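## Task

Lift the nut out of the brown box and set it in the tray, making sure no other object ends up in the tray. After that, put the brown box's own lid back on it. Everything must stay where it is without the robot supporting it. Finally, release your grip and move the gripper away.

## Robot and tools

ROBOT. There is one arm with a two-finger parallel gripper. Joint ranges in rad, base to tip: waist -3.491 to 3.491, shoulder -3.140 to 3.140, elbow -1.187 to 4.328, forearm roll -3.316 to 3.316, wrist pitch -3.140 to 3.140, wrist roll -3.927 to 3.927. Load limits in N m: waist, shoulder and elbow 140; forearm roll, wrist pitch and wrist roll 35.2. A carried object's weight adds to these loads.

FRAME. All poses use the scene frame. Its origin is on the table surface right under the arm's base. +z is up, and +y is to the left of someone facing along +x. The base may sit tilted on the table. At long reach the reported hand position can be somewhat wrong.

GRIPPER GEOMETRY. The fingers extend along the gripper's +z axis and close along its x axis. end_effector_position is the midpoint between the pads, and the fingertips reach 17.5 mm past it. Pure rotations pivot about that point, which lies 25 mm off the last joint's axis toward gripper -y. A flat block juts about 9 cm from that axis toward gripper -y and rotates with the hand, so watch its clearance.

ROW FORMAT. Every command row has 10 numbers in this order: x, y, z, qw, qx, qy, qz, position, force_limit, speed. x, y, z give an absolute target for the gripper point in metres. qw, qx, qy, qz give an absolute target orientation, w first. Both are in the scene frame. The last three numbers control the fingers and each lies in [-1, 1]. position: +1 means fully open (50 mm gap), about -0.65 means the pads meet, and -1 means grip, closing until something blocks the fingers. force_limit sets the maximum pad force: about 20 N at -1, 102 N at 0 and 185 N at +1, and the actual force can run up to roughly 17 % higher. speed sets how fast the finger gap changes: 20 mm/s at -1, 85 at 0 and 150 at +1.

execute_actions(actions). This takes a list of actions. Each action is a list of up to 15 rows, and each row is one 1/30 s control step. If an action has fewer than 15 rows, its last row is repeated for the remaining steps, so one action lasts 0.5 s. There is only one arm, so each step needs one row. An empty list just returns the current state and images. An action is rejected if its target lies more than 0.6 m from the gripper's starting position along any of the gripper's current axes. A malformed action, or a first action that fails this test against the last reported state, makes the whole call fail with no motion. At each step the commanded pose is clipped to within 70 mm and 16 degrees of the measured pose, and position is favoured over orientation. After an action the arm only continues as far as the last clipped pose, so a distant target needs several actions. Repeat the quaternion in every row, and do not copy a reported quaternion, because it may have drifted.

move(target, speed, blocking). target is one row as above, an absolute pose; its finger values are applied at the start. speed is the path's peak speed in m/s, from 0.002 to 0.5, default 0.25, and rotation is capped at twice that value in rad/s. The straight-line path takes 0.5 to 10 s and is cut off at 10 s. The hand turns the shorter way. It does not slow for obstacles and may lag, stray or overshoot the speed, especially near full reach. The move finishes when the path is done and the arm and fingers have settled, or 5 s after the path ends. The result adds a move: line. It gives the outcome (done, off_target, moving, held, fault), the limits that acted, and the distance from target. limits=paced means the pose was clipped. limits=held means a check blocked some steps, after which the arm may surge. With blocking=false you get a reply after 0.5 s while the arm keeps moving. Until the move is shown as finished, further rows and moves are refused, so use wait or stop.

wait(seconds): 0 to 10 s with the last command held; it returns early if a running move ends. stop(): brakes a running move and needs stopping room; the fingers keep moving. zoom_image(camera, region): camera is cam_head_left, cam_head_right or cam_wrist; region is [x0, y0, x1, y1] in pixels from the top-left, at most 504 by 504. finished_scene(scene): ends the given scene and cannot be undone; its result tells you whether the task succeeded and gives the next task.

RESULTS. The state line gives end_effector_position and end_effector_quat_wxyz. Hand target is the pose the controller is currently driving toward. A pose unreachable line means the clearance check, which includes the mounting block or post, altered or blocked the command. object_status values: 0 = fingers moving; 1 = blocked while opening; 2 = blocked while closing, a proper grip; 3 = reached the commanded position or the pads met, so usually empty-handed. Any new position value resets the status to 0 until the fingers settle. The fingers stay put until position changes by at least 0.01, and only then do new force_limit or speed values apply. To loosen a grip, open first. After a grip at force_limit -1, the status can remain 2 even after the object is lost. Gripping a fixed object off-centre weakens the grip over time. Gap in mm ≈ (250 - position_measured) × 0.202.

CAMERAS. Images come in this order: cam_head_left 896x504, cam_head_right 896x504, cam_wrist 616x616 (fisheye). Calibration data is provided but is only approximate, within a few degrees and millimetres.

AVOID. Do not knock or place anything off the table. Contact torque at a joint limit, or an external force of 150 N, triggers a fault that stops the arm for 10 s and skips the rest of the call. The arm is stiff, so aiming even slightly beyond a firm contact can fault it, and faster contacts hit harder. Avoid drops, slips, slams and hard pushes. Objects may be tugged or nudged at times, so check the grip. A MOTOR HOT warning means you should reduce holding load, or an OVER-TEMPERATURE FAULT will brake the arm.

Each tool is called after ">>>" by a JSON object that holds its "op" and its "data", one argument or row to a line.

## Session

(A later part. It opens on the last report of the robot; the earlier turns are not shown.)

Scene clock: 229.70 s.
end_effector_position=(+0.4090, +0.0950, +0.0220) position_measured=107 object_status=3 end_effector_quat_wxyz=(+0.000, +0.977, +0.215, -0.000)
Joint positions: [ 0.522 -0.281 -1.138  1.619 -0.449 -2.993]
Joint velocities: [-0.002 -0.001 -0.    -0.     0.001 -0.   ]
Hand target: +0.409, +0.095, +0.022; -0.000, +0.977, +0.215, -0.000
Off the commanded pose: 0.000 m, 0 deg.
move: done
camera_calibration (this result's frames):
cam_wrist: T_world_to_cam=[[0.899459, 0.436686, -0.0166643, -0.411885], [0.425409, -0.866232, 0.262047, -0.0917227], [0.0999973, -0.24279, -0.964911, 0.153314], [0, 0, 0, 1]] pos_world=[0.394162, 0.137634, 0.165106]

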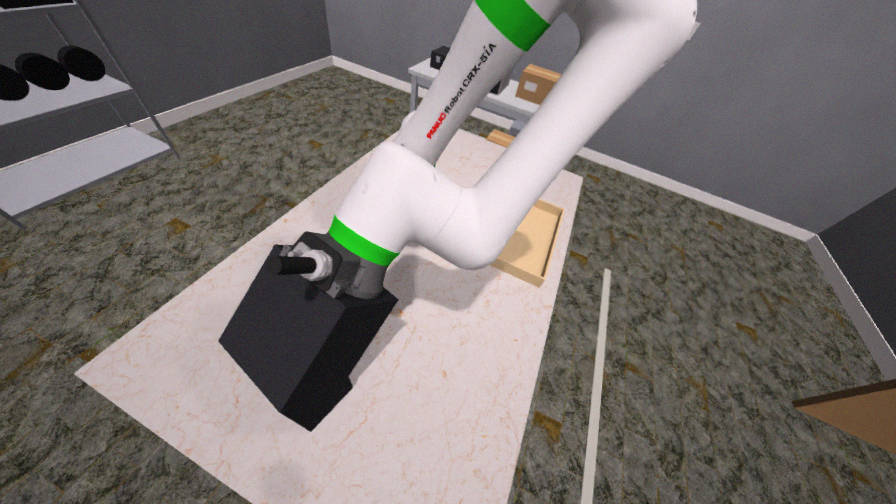

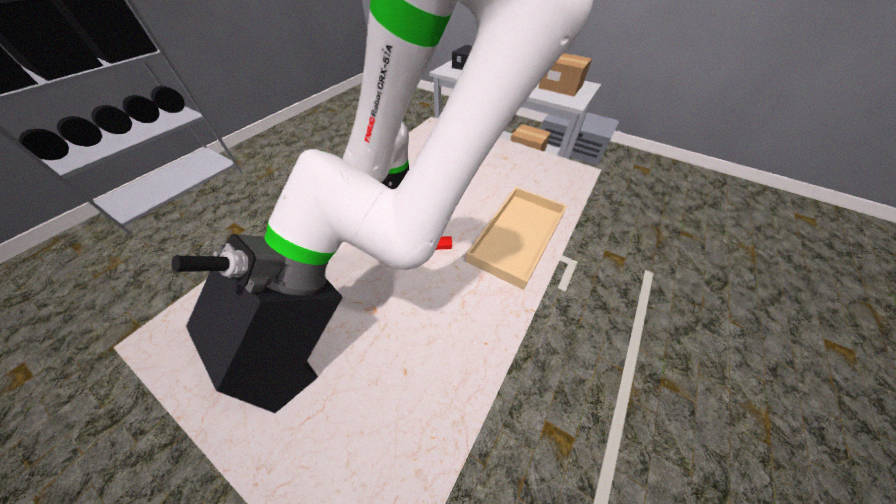

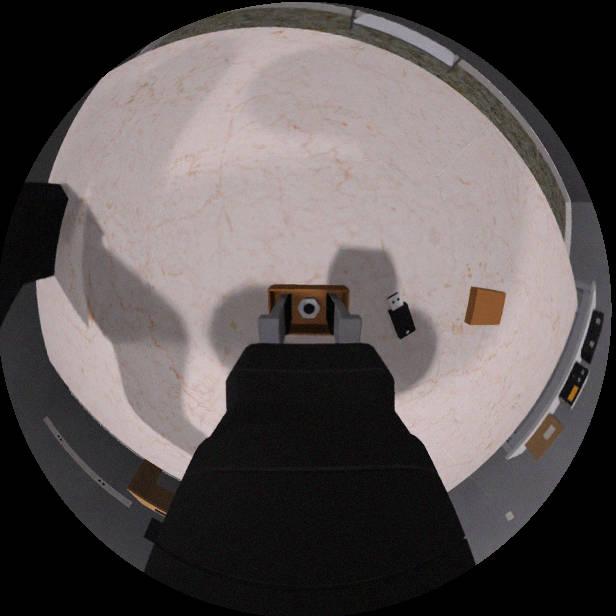

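>>> {"op": "move", "data": {
  "target": [0.409, 0.095, 0.0195, 0, 0.9767, 0.2147, 0, 0.3, -0.3, 0],
  "speed": 0.01
}}

>>> {"op": "move", "data": {
  "target": [0.409, 0.095, 0.0195, 0, 0.9767, 0.2147, 0, -1, -0.7, -0.7],
  "speed": 0.03
}}

>>> {"op": "zoom_image", "data": {
  "camera": "cam_wrist",
  "region": [250, 250, 370, 345]
}}

Scene clock: 235.73 s.
end_effector_position=(+0.4090, +0.0950, +0.0195) position_measured=107 object_status=3 end_effector_quat_wxyz=(-0.000, +0.977, +0.215, -0.000)
Joint positions: [ 0.505 -0.273 -1.136  1.647 -0.437 -3.01 ]
Joint velocities: [-0.001  0.001 -0.     0.001  0.002 -0.002]
Hand target: +0.409, +0.095, +0.020; -0.000, +0.977, +0.215, -0.000
Off the commanded pose: 0.000 m, 0 deg.
move: done
camera_calibration (this result's frames):
cam_wrist: T_world_to_cam=[[0.899479, 0.436648, -0.0165815, -0.412005], [0.425356, -0.866269, 0.262012, -0.0910394], [0.100043, -0.242728, -0.964922, 0.150923], [0, 0, 0, 1]] pos_world=[0.394216, 0.13767, 0.16265]

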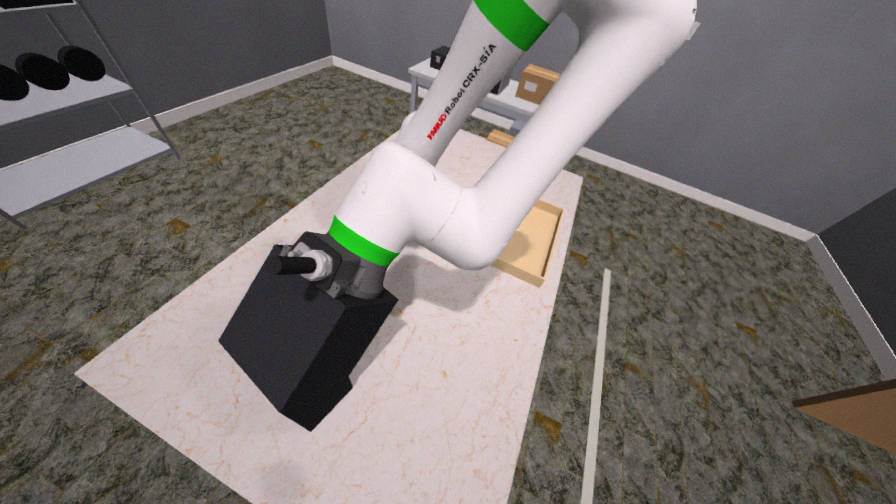

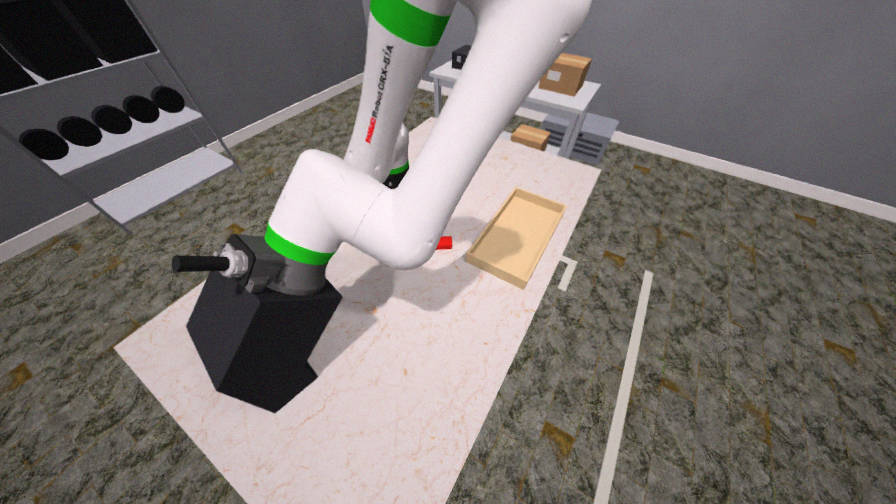

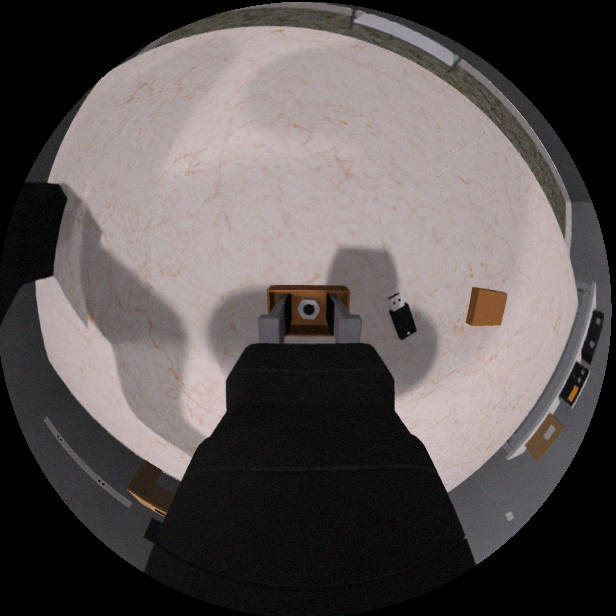

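Scene clock: 236.43 s.
end_effector_position=(+0.4090, +0.0950, +0.0195) position_measured=181 object_status=2 end_effector_quat_wxyz=(-0.000, +0.977, +0.215, +0.000)
Joint positions: [ 0.505 -0.273 -1.136  1.648 -0.437 -3.01 ]
Joint velocities: [-0.001  0.     0.    -0.    -0.    -0.   ]
Hand target: +0.409, +0.095, +0.020; -0.000, +0.977, +0.215, -0.000
Off the commanded pose: 0.000 m, 0 deg.
move: done
camera_calibration (this result's frames):
cam_wrist: T_world_to_cam=[[0.899466, 0.436677, -0.01653, -0.412013], [0.425367, -0.86625, 0.262058, -0.0910661], [0.100116, -0.242744, -0.96491, 0.150872], [0, 0, 0, 1]] pos_world=[0.394224, 0.137654, 0.162632]

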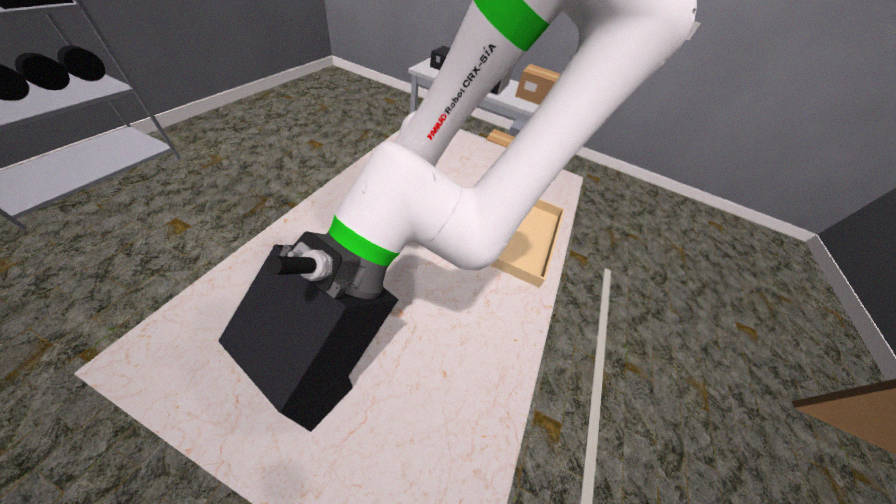

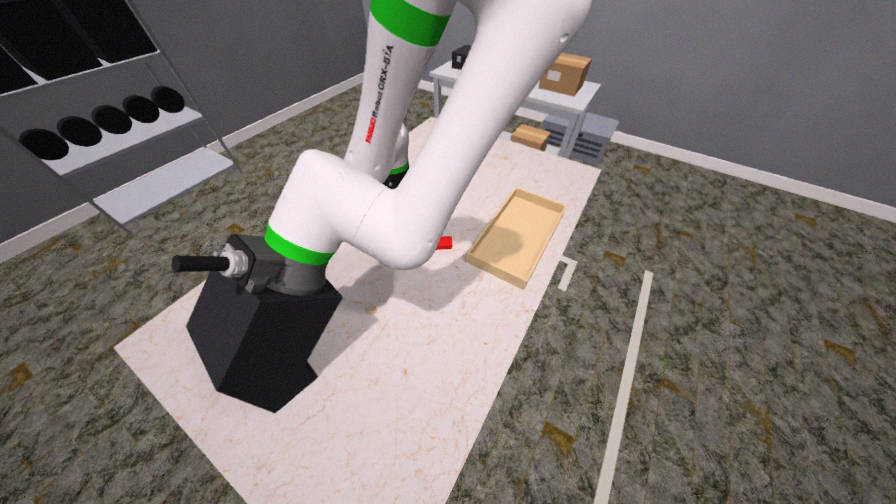

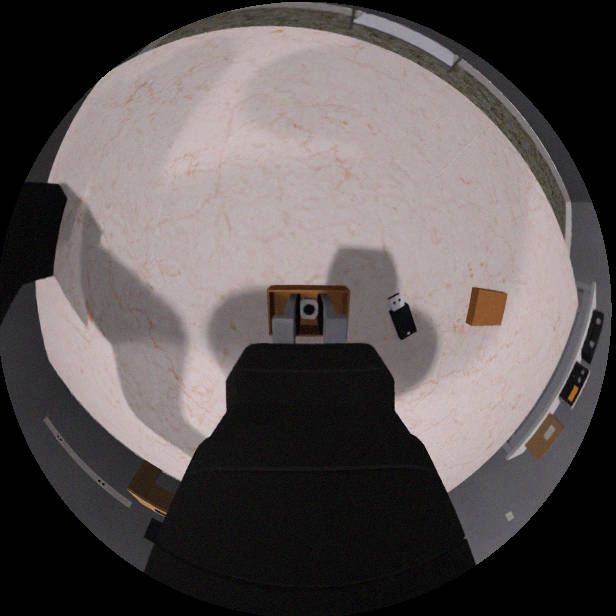

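Region (250, 250, 370, 345) of cam_wrist's 616x616 image, scaled by 4.200, with more detail than that image has; it fills the top 399 rows of this view, and the rest is white.

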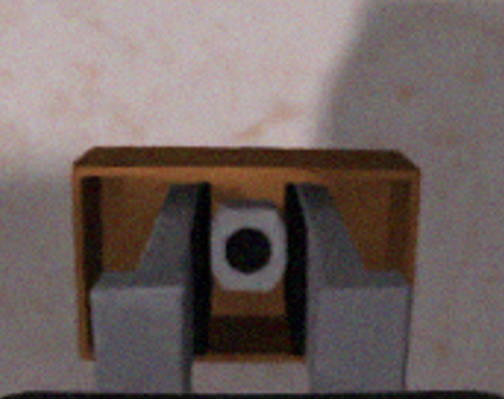

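>>> {"op": "move", "data": {
  "target": [0.409, 0.095, 0.08, 0, 0.9767, 0.2147, 0, -1, -0.7, -0.7],
  "speed": 0.05
}}

>>> {"op": "zoom_image", "data": {
  "camera": "cam_wrist",
  "region": [250, 250, 370, 345]
}}

Scene clock: 242.07 s.
end_effector_position=(+0.4094, +0.0947, +0.0797) position_measured=181 object_status=2 end_effector_quat_wxyz=(+0.000, +0.977, +0.215, +0.000)
Joint positions: [ 0.875 -0.464 -1.136  1.171 -0.733 -2.752]
Joint velocities: [ 0.002  0.     0.001 -0.001 -0.001  0.001]
Hand target: +0.409, +0.095, +0.080; +0.000, +0.977, +0.215, +0.000
Off the commanded pose: 0.001 m, 0 deg.
move: done
camera_calibration (this result's frames):
cam_wrist: T_world_to_cam=[[0.899181, 0.437288, -0.0159024, -0.411216], [0.425695, -0.865774, 0.263096, -0.107567], [0.101281, -0.243341, -0.964638, 0.208409], [0, 0, 0, 1]] pos_world=[0.39444, 0.137405, 0.2228]

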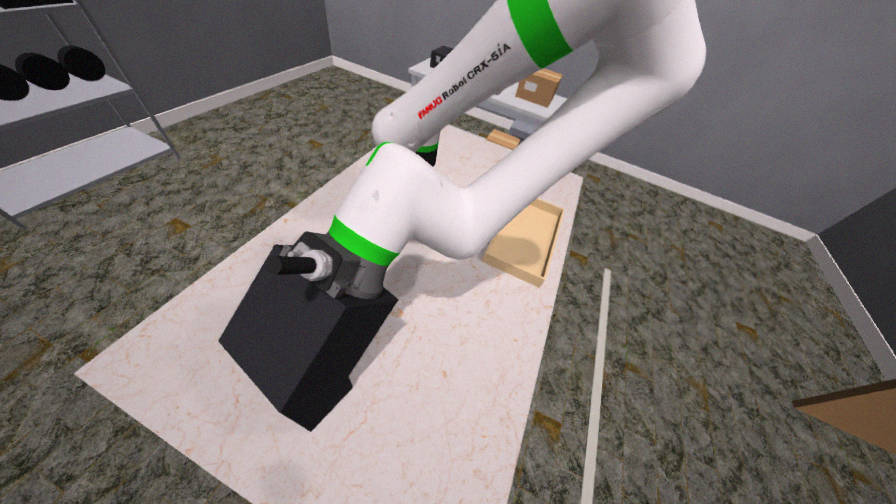

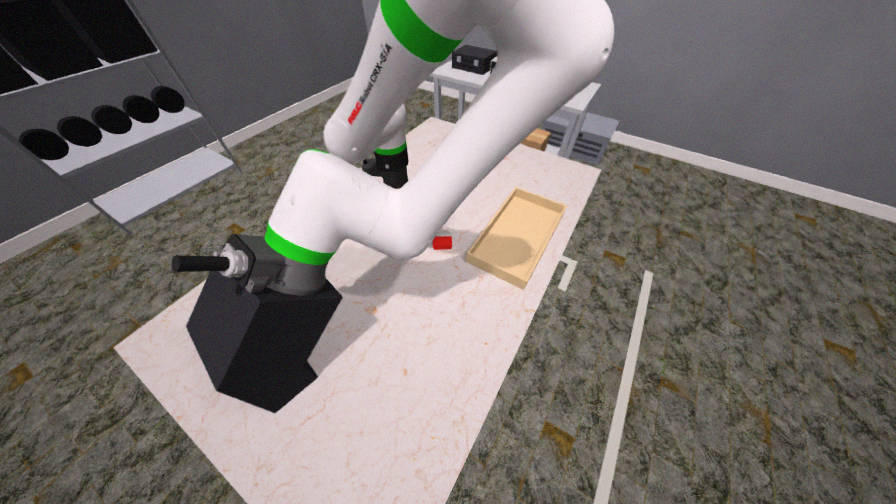

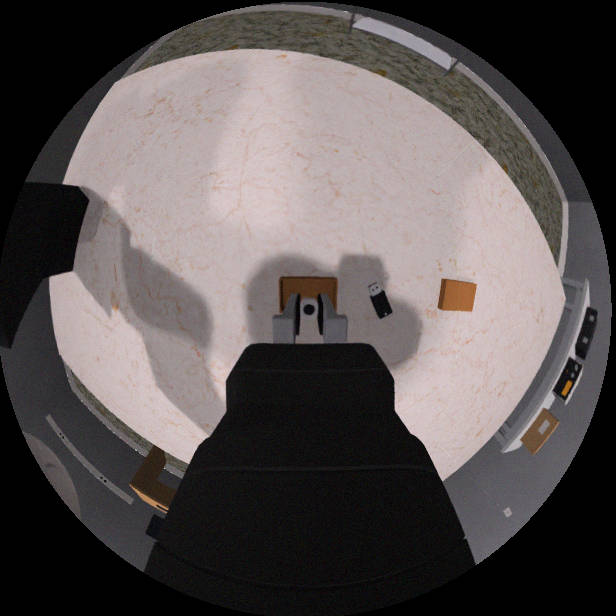

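Region (250, 250, 370, 345) of cam_wrist's 616x616 image, scaled by 4.200, with more detail than that image has; it fills the top 399 rows of this view, and the rest is white.

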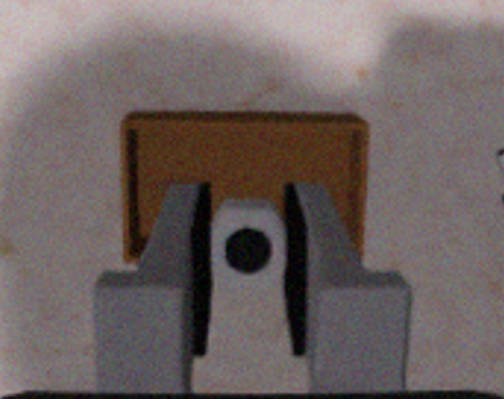

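>>> {"op": "move", "data": {
  "target": [0.6, -0.28, 0.12, 0, 0.9767, 0.2147, 0, -1, -0.7, -0.7],
  "speed": 0.2
}}

Scene clock: 253.10 s.
end_effector_position=(+0.6011, -0.2795, +0.1190) position_measured=181 object_status=2 end_effector_quat_wxyz=(-0.000, +0.977, +0.214, +0.000)
Joint positions: [-0.209 -0.233 -0.155 -0.114 -0.814 -0.774]
Joint velocities: [ 0.     0.002  0.002 -0.003 -0.001  0.003]
Hand target: +0.601, -0.279, +0.119; -0.000, +0.977, +0.214, +0.000
Off the commanded pose: 0.002 m, 0 deg.
move: done
camera_calibration (this result's frames):
cam_wrist: T_world_to_cam=[[0.900469, 0.43463, -0.0158797, -0.420886], [0.423227, -0.867265, 0.262164, -0.522228], [0.100173, -0.242792, -0.964893, 0.136656], [0, 0, 0, 1]] pos_world=[0.586326, -0.236802, 0.262085]

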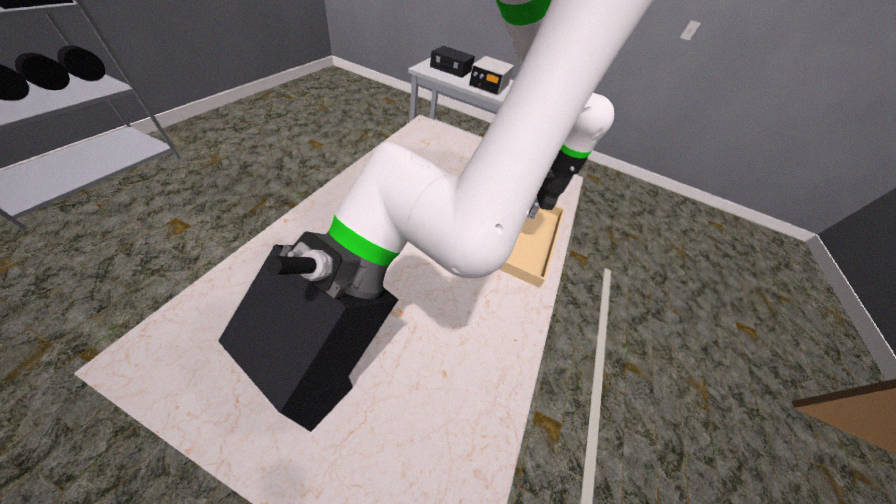

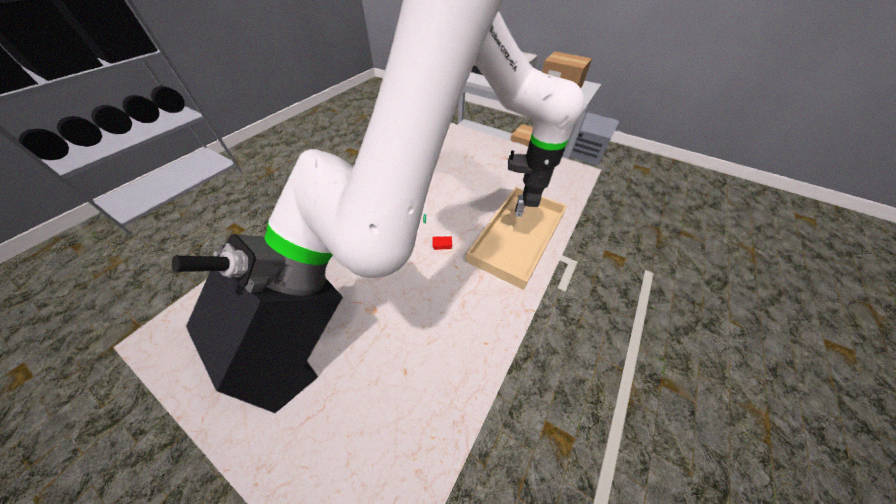

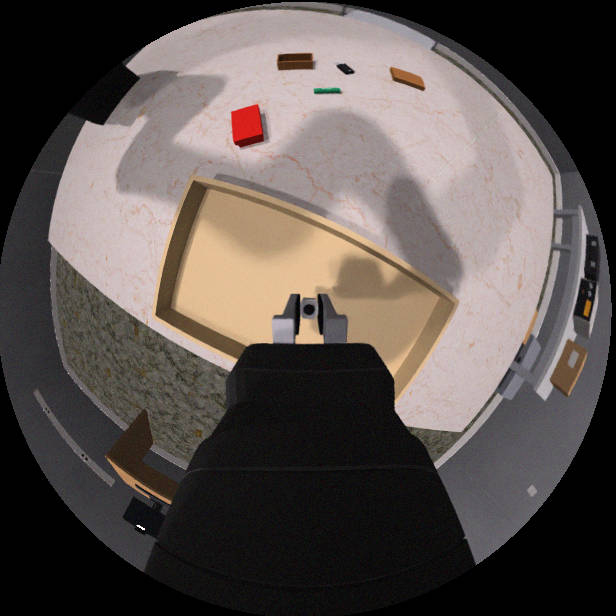

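>>> {"op": "move", "data": {
  "target": [0.6, -0.28, 0.027, 0, 0.9767, 0.2147, 0, -1, -0.7, -0.7],
  "speed": 0.08
}}

>>> {"op": "move", "data": {
  "target": [0.6, -0.28, 0.027, 0, 0.9767, 0.2147, 0, 1, -0.7, 0],
  "speed": 0.08
}}

>>> {"op": "move", "data": {
  "target": [0.6, -0.28, 0.12, 0, 0.9767, 0.2147, 0, 1, -0.7, 0],
  "speed": 0.15
}}

Scene clock: 261.37 s.
end_effector_position=(+0.5999, -0.2798, +0.0272) position_measured=181 object_status=2 end_effector_quat_wxyz=(+0.000, +0.977, +0.215, +0.000)
Joint positions: [-0.191 -0.065 -0.155 -0.115 -0.646 -0.77 ]
Joint velocities: [ 0. -0.  0.  0. -0.  0.]
Hand target: +0.600, -0.280, +0.027; +0.000, +0.977, +0.215, -0.000
Off the commanded pose: 0.000 m, 0 deg.
move: done
camera_calibration (this result's frames):
cam_wrist: T_world_to_cam=[[0.899434, 0.436741, -0.0165837, -0.41983], [0.425435, -0.866199, 0.262115, -0.498952], [0.100112, -0.242811, -0.964894, 0.0481718], [0, 0, 0, 1]] pos_world=[0.585059, -0.237138, 0.170301]

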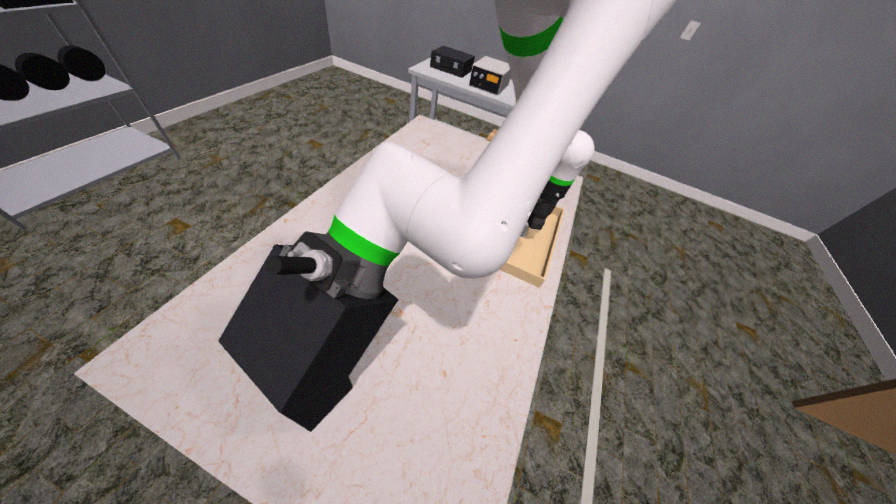

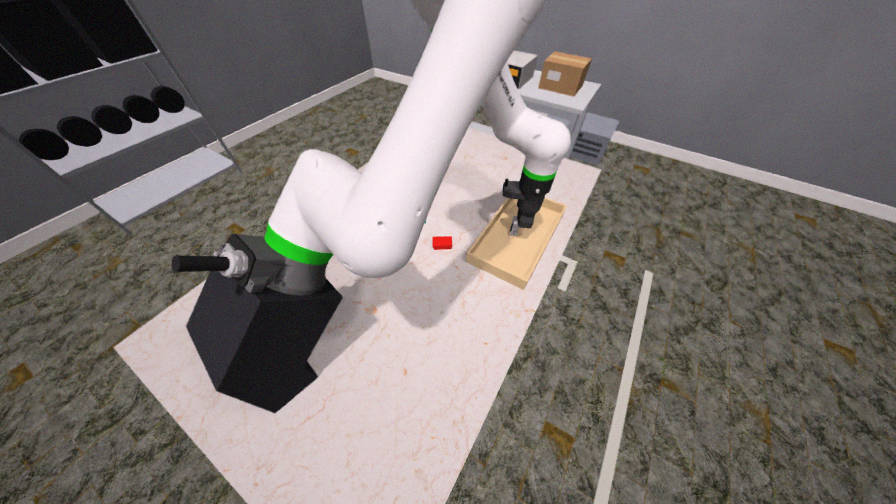

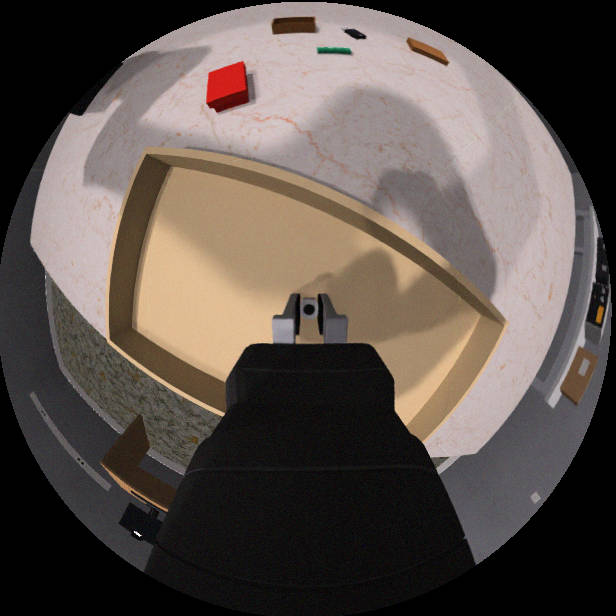

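Scene clock: 262.07 s.
end_effector_position=(+0.6000, -0.2800, +0.0270) position_measured=3 object_status=3 end_effector_quat_wxyz=(+0.000, +0.977, +0.215, +0.000)
Joint positions: [-0.192 -0.064 -0.154 -0.116 -0.646 -0.769]
Joint velocities: [-0.001  0.001 -0.     0.    -0.    -0.001]
Hand target: +0.600, -0.280, +0.027; +0.000, +0.977, +0.215, -0.000
Off the commanded pose: 0.000 m, 0 deg.
move: done
camera_calibration (this result's frames):
cam_wrist: T_world_to_cam=[[0.899453, 0.436703, -0.0165584, -0.419886], [0.425398, -0.866232, 0.262066, -0.499124], [0.100102, -0.24276, -0.964908, 0.0479557], [0, 0, 0, 1]] pos_world=[0.585193, -0.23735, 0.170124]

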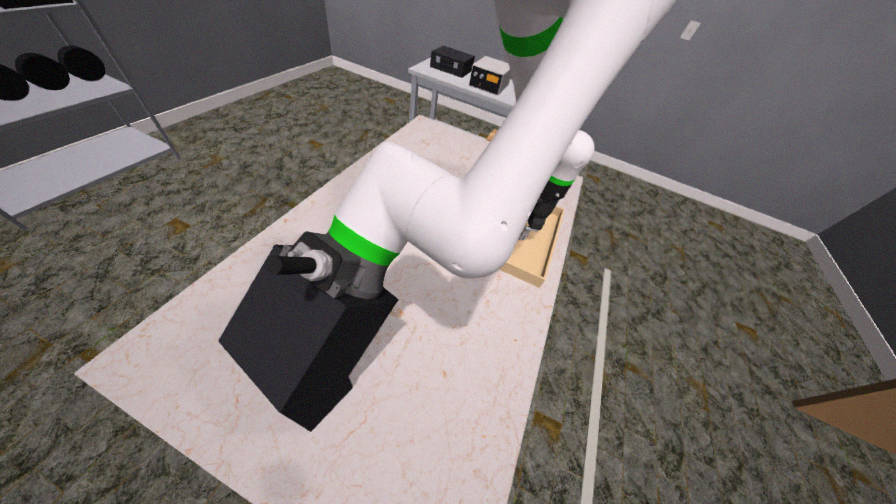

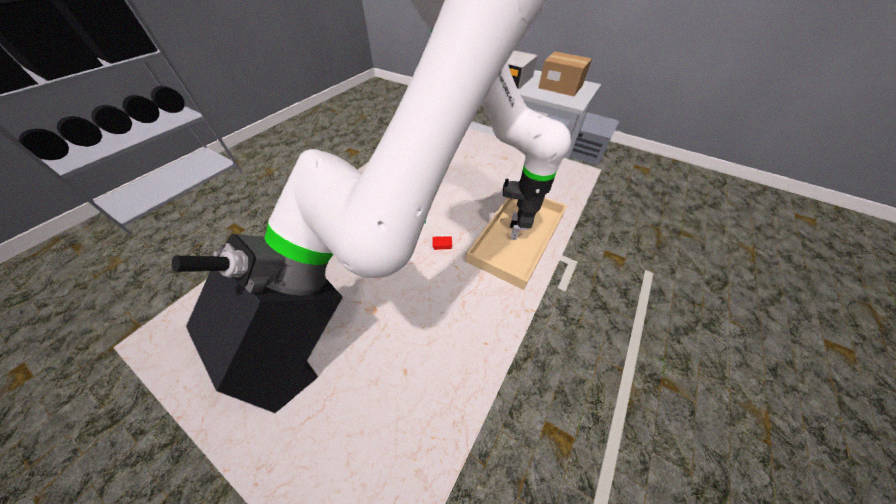

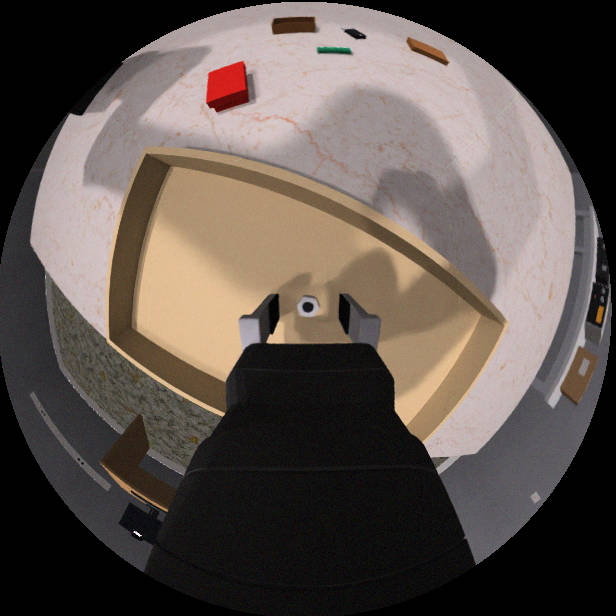

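Scene clock: 263.03 s.
end_effector_position=(+0.6001, -0.2802, +0.1198) position_measured=3 object_status=3 end_effector_quat_wxyz=(-0.000, +0.977, +0.215, -0.000)
Joint positions: [-0.211 -0.234 -0.155 -0.116 -0.816 -0.768]
Joint velocities: [ 0.    -0.001  0.001  0.     0.     0.001]
Hand target: +0.600, -0.280, +0.120; -0.000, +0.977, +0.215, +0.000
Off the commanded pose: 0.000 m, 0 deg.
move: done
camera_calibration (this result's frames):
cam_wrist: T_world_to_cam=[[0.899478, 0.436649, -0.0166361, -0.418353], [0.425381, -0.866288, 0.26191, -0.523624], [0.0999511, -0.242659, -0.964949, 0.137551], [0, 0, 0, 1]] pos_world=[0.585291, -0.237557, 0.262912]

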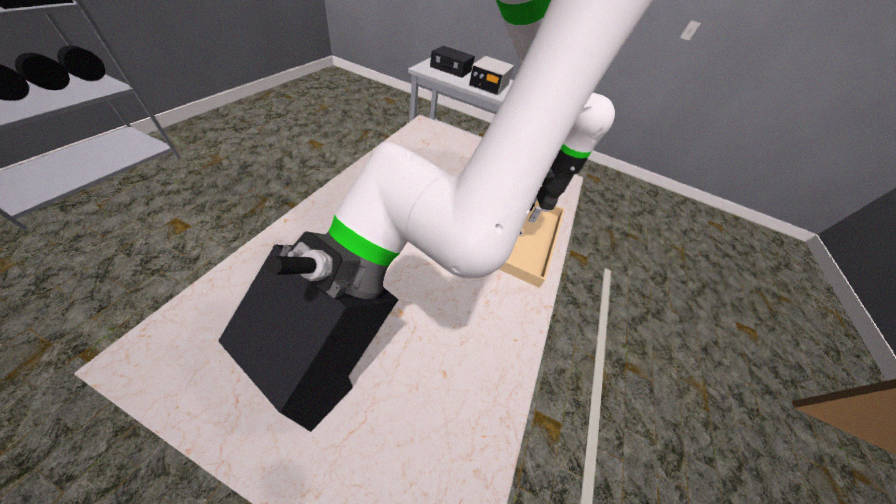

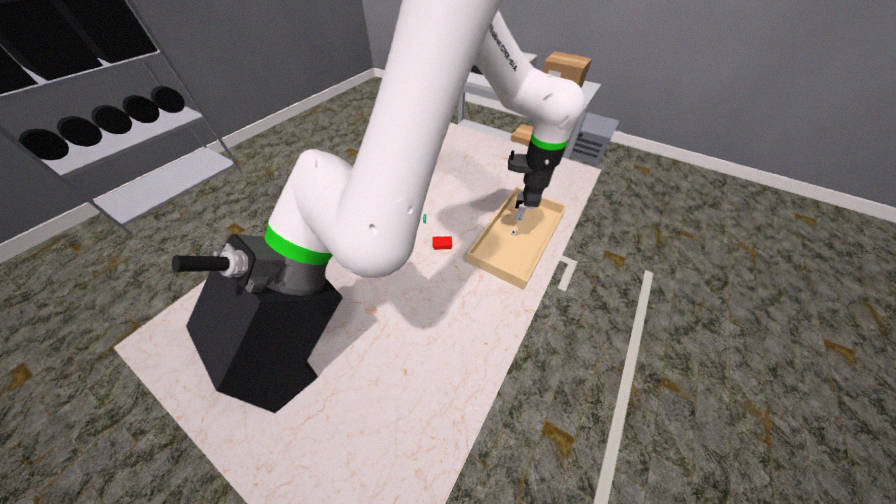

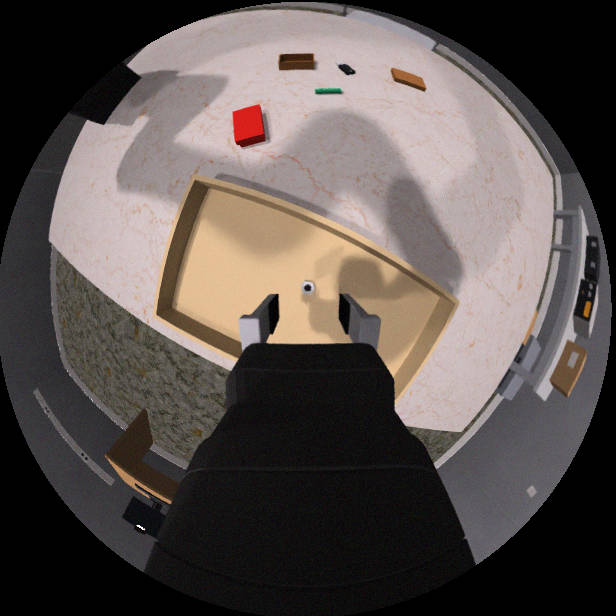

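>>> {"op": "move", "data": {
  "target": [0.6, 0.183, 0.08, 0, 0.5388, 0.8424, 0, 1, -0.5, 0],
  "speed": 0.25
}}

>>> {"op": "zoom_image", "data": {
  "camera": "cam_wrist",
  "region": [200, 60, 420, 345]
}}

Scene clock: 270.10 s.
end_effector_position=(+0.5990, +0.1830, +0.0810) position_measured=3 object_status=3 end_effector_quat_wxyz=(+0.000, +0.538, +0.843, -0.000)
Joint positions: [ 0.922 -0.029 -0.475  0.971 -0.878 -0.929]
Joint velocities: [-0.001  0.001  0.    -0.    -0.    -0.001]
Hand target: +0.599, +0.183, +0.081; +0.000, +0.538, +0.843, -0.000
Off the commanded pose: 0.001 m, 0 deg.
move: done
camera_calibration (this result's frames):
cam_wrist: T_world_to_cam=[[-0.438782, 0.898436, -0.016825, 0.0968903], [0.86528, 0.427492, 0.261804, -0.611983], [0.242407, 0.100317, -0.964974, 0.0645948], [0, 0, 0, 1]] pos_world=[0.556392, 0.168088, 0.224182]

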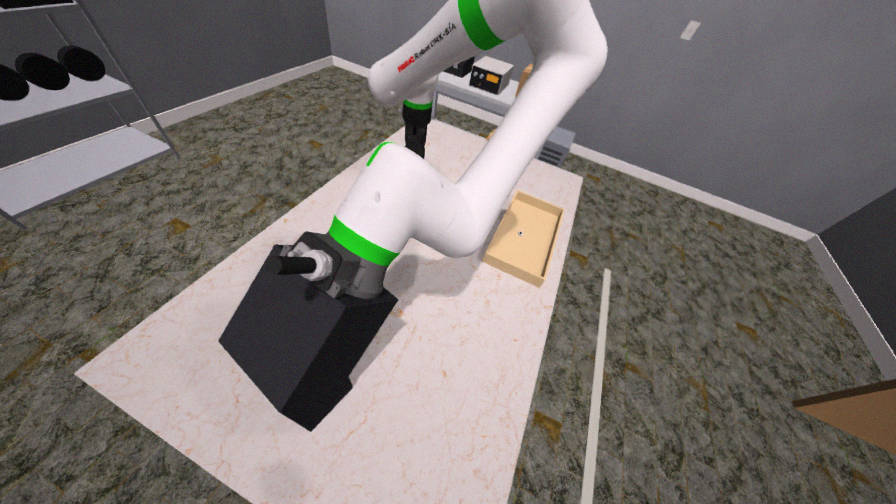

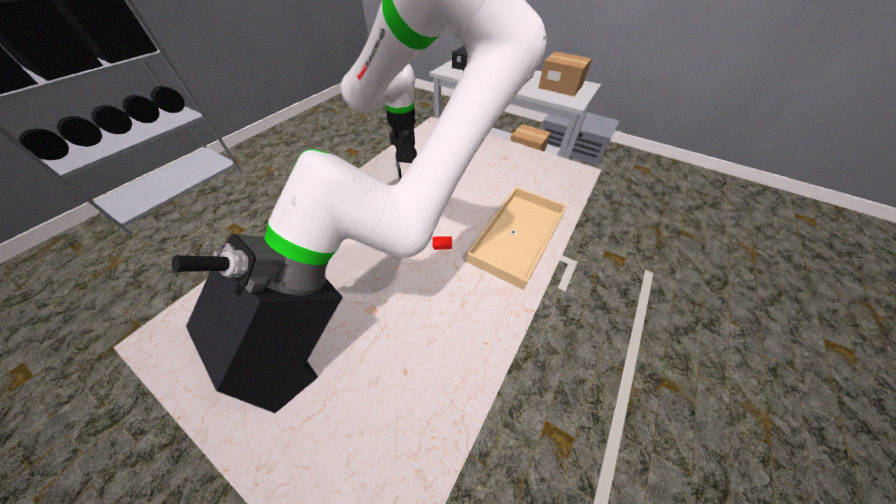

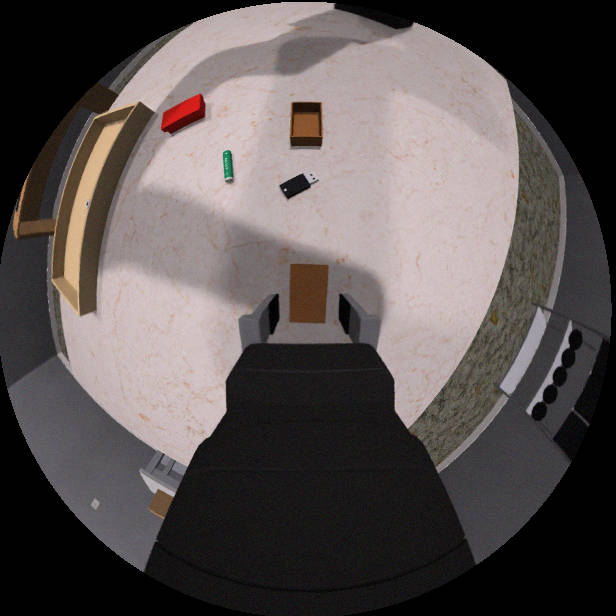

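Region (200, 60, 420, 345) of cam_wrist's 616x616 image, scaled by 1.768, with more detail than that image has; it fills the left 389 columns of this view, and the rest is white.

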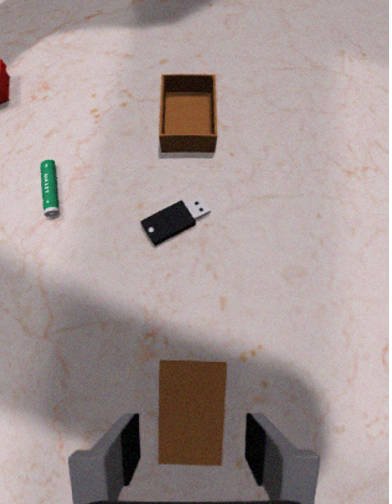

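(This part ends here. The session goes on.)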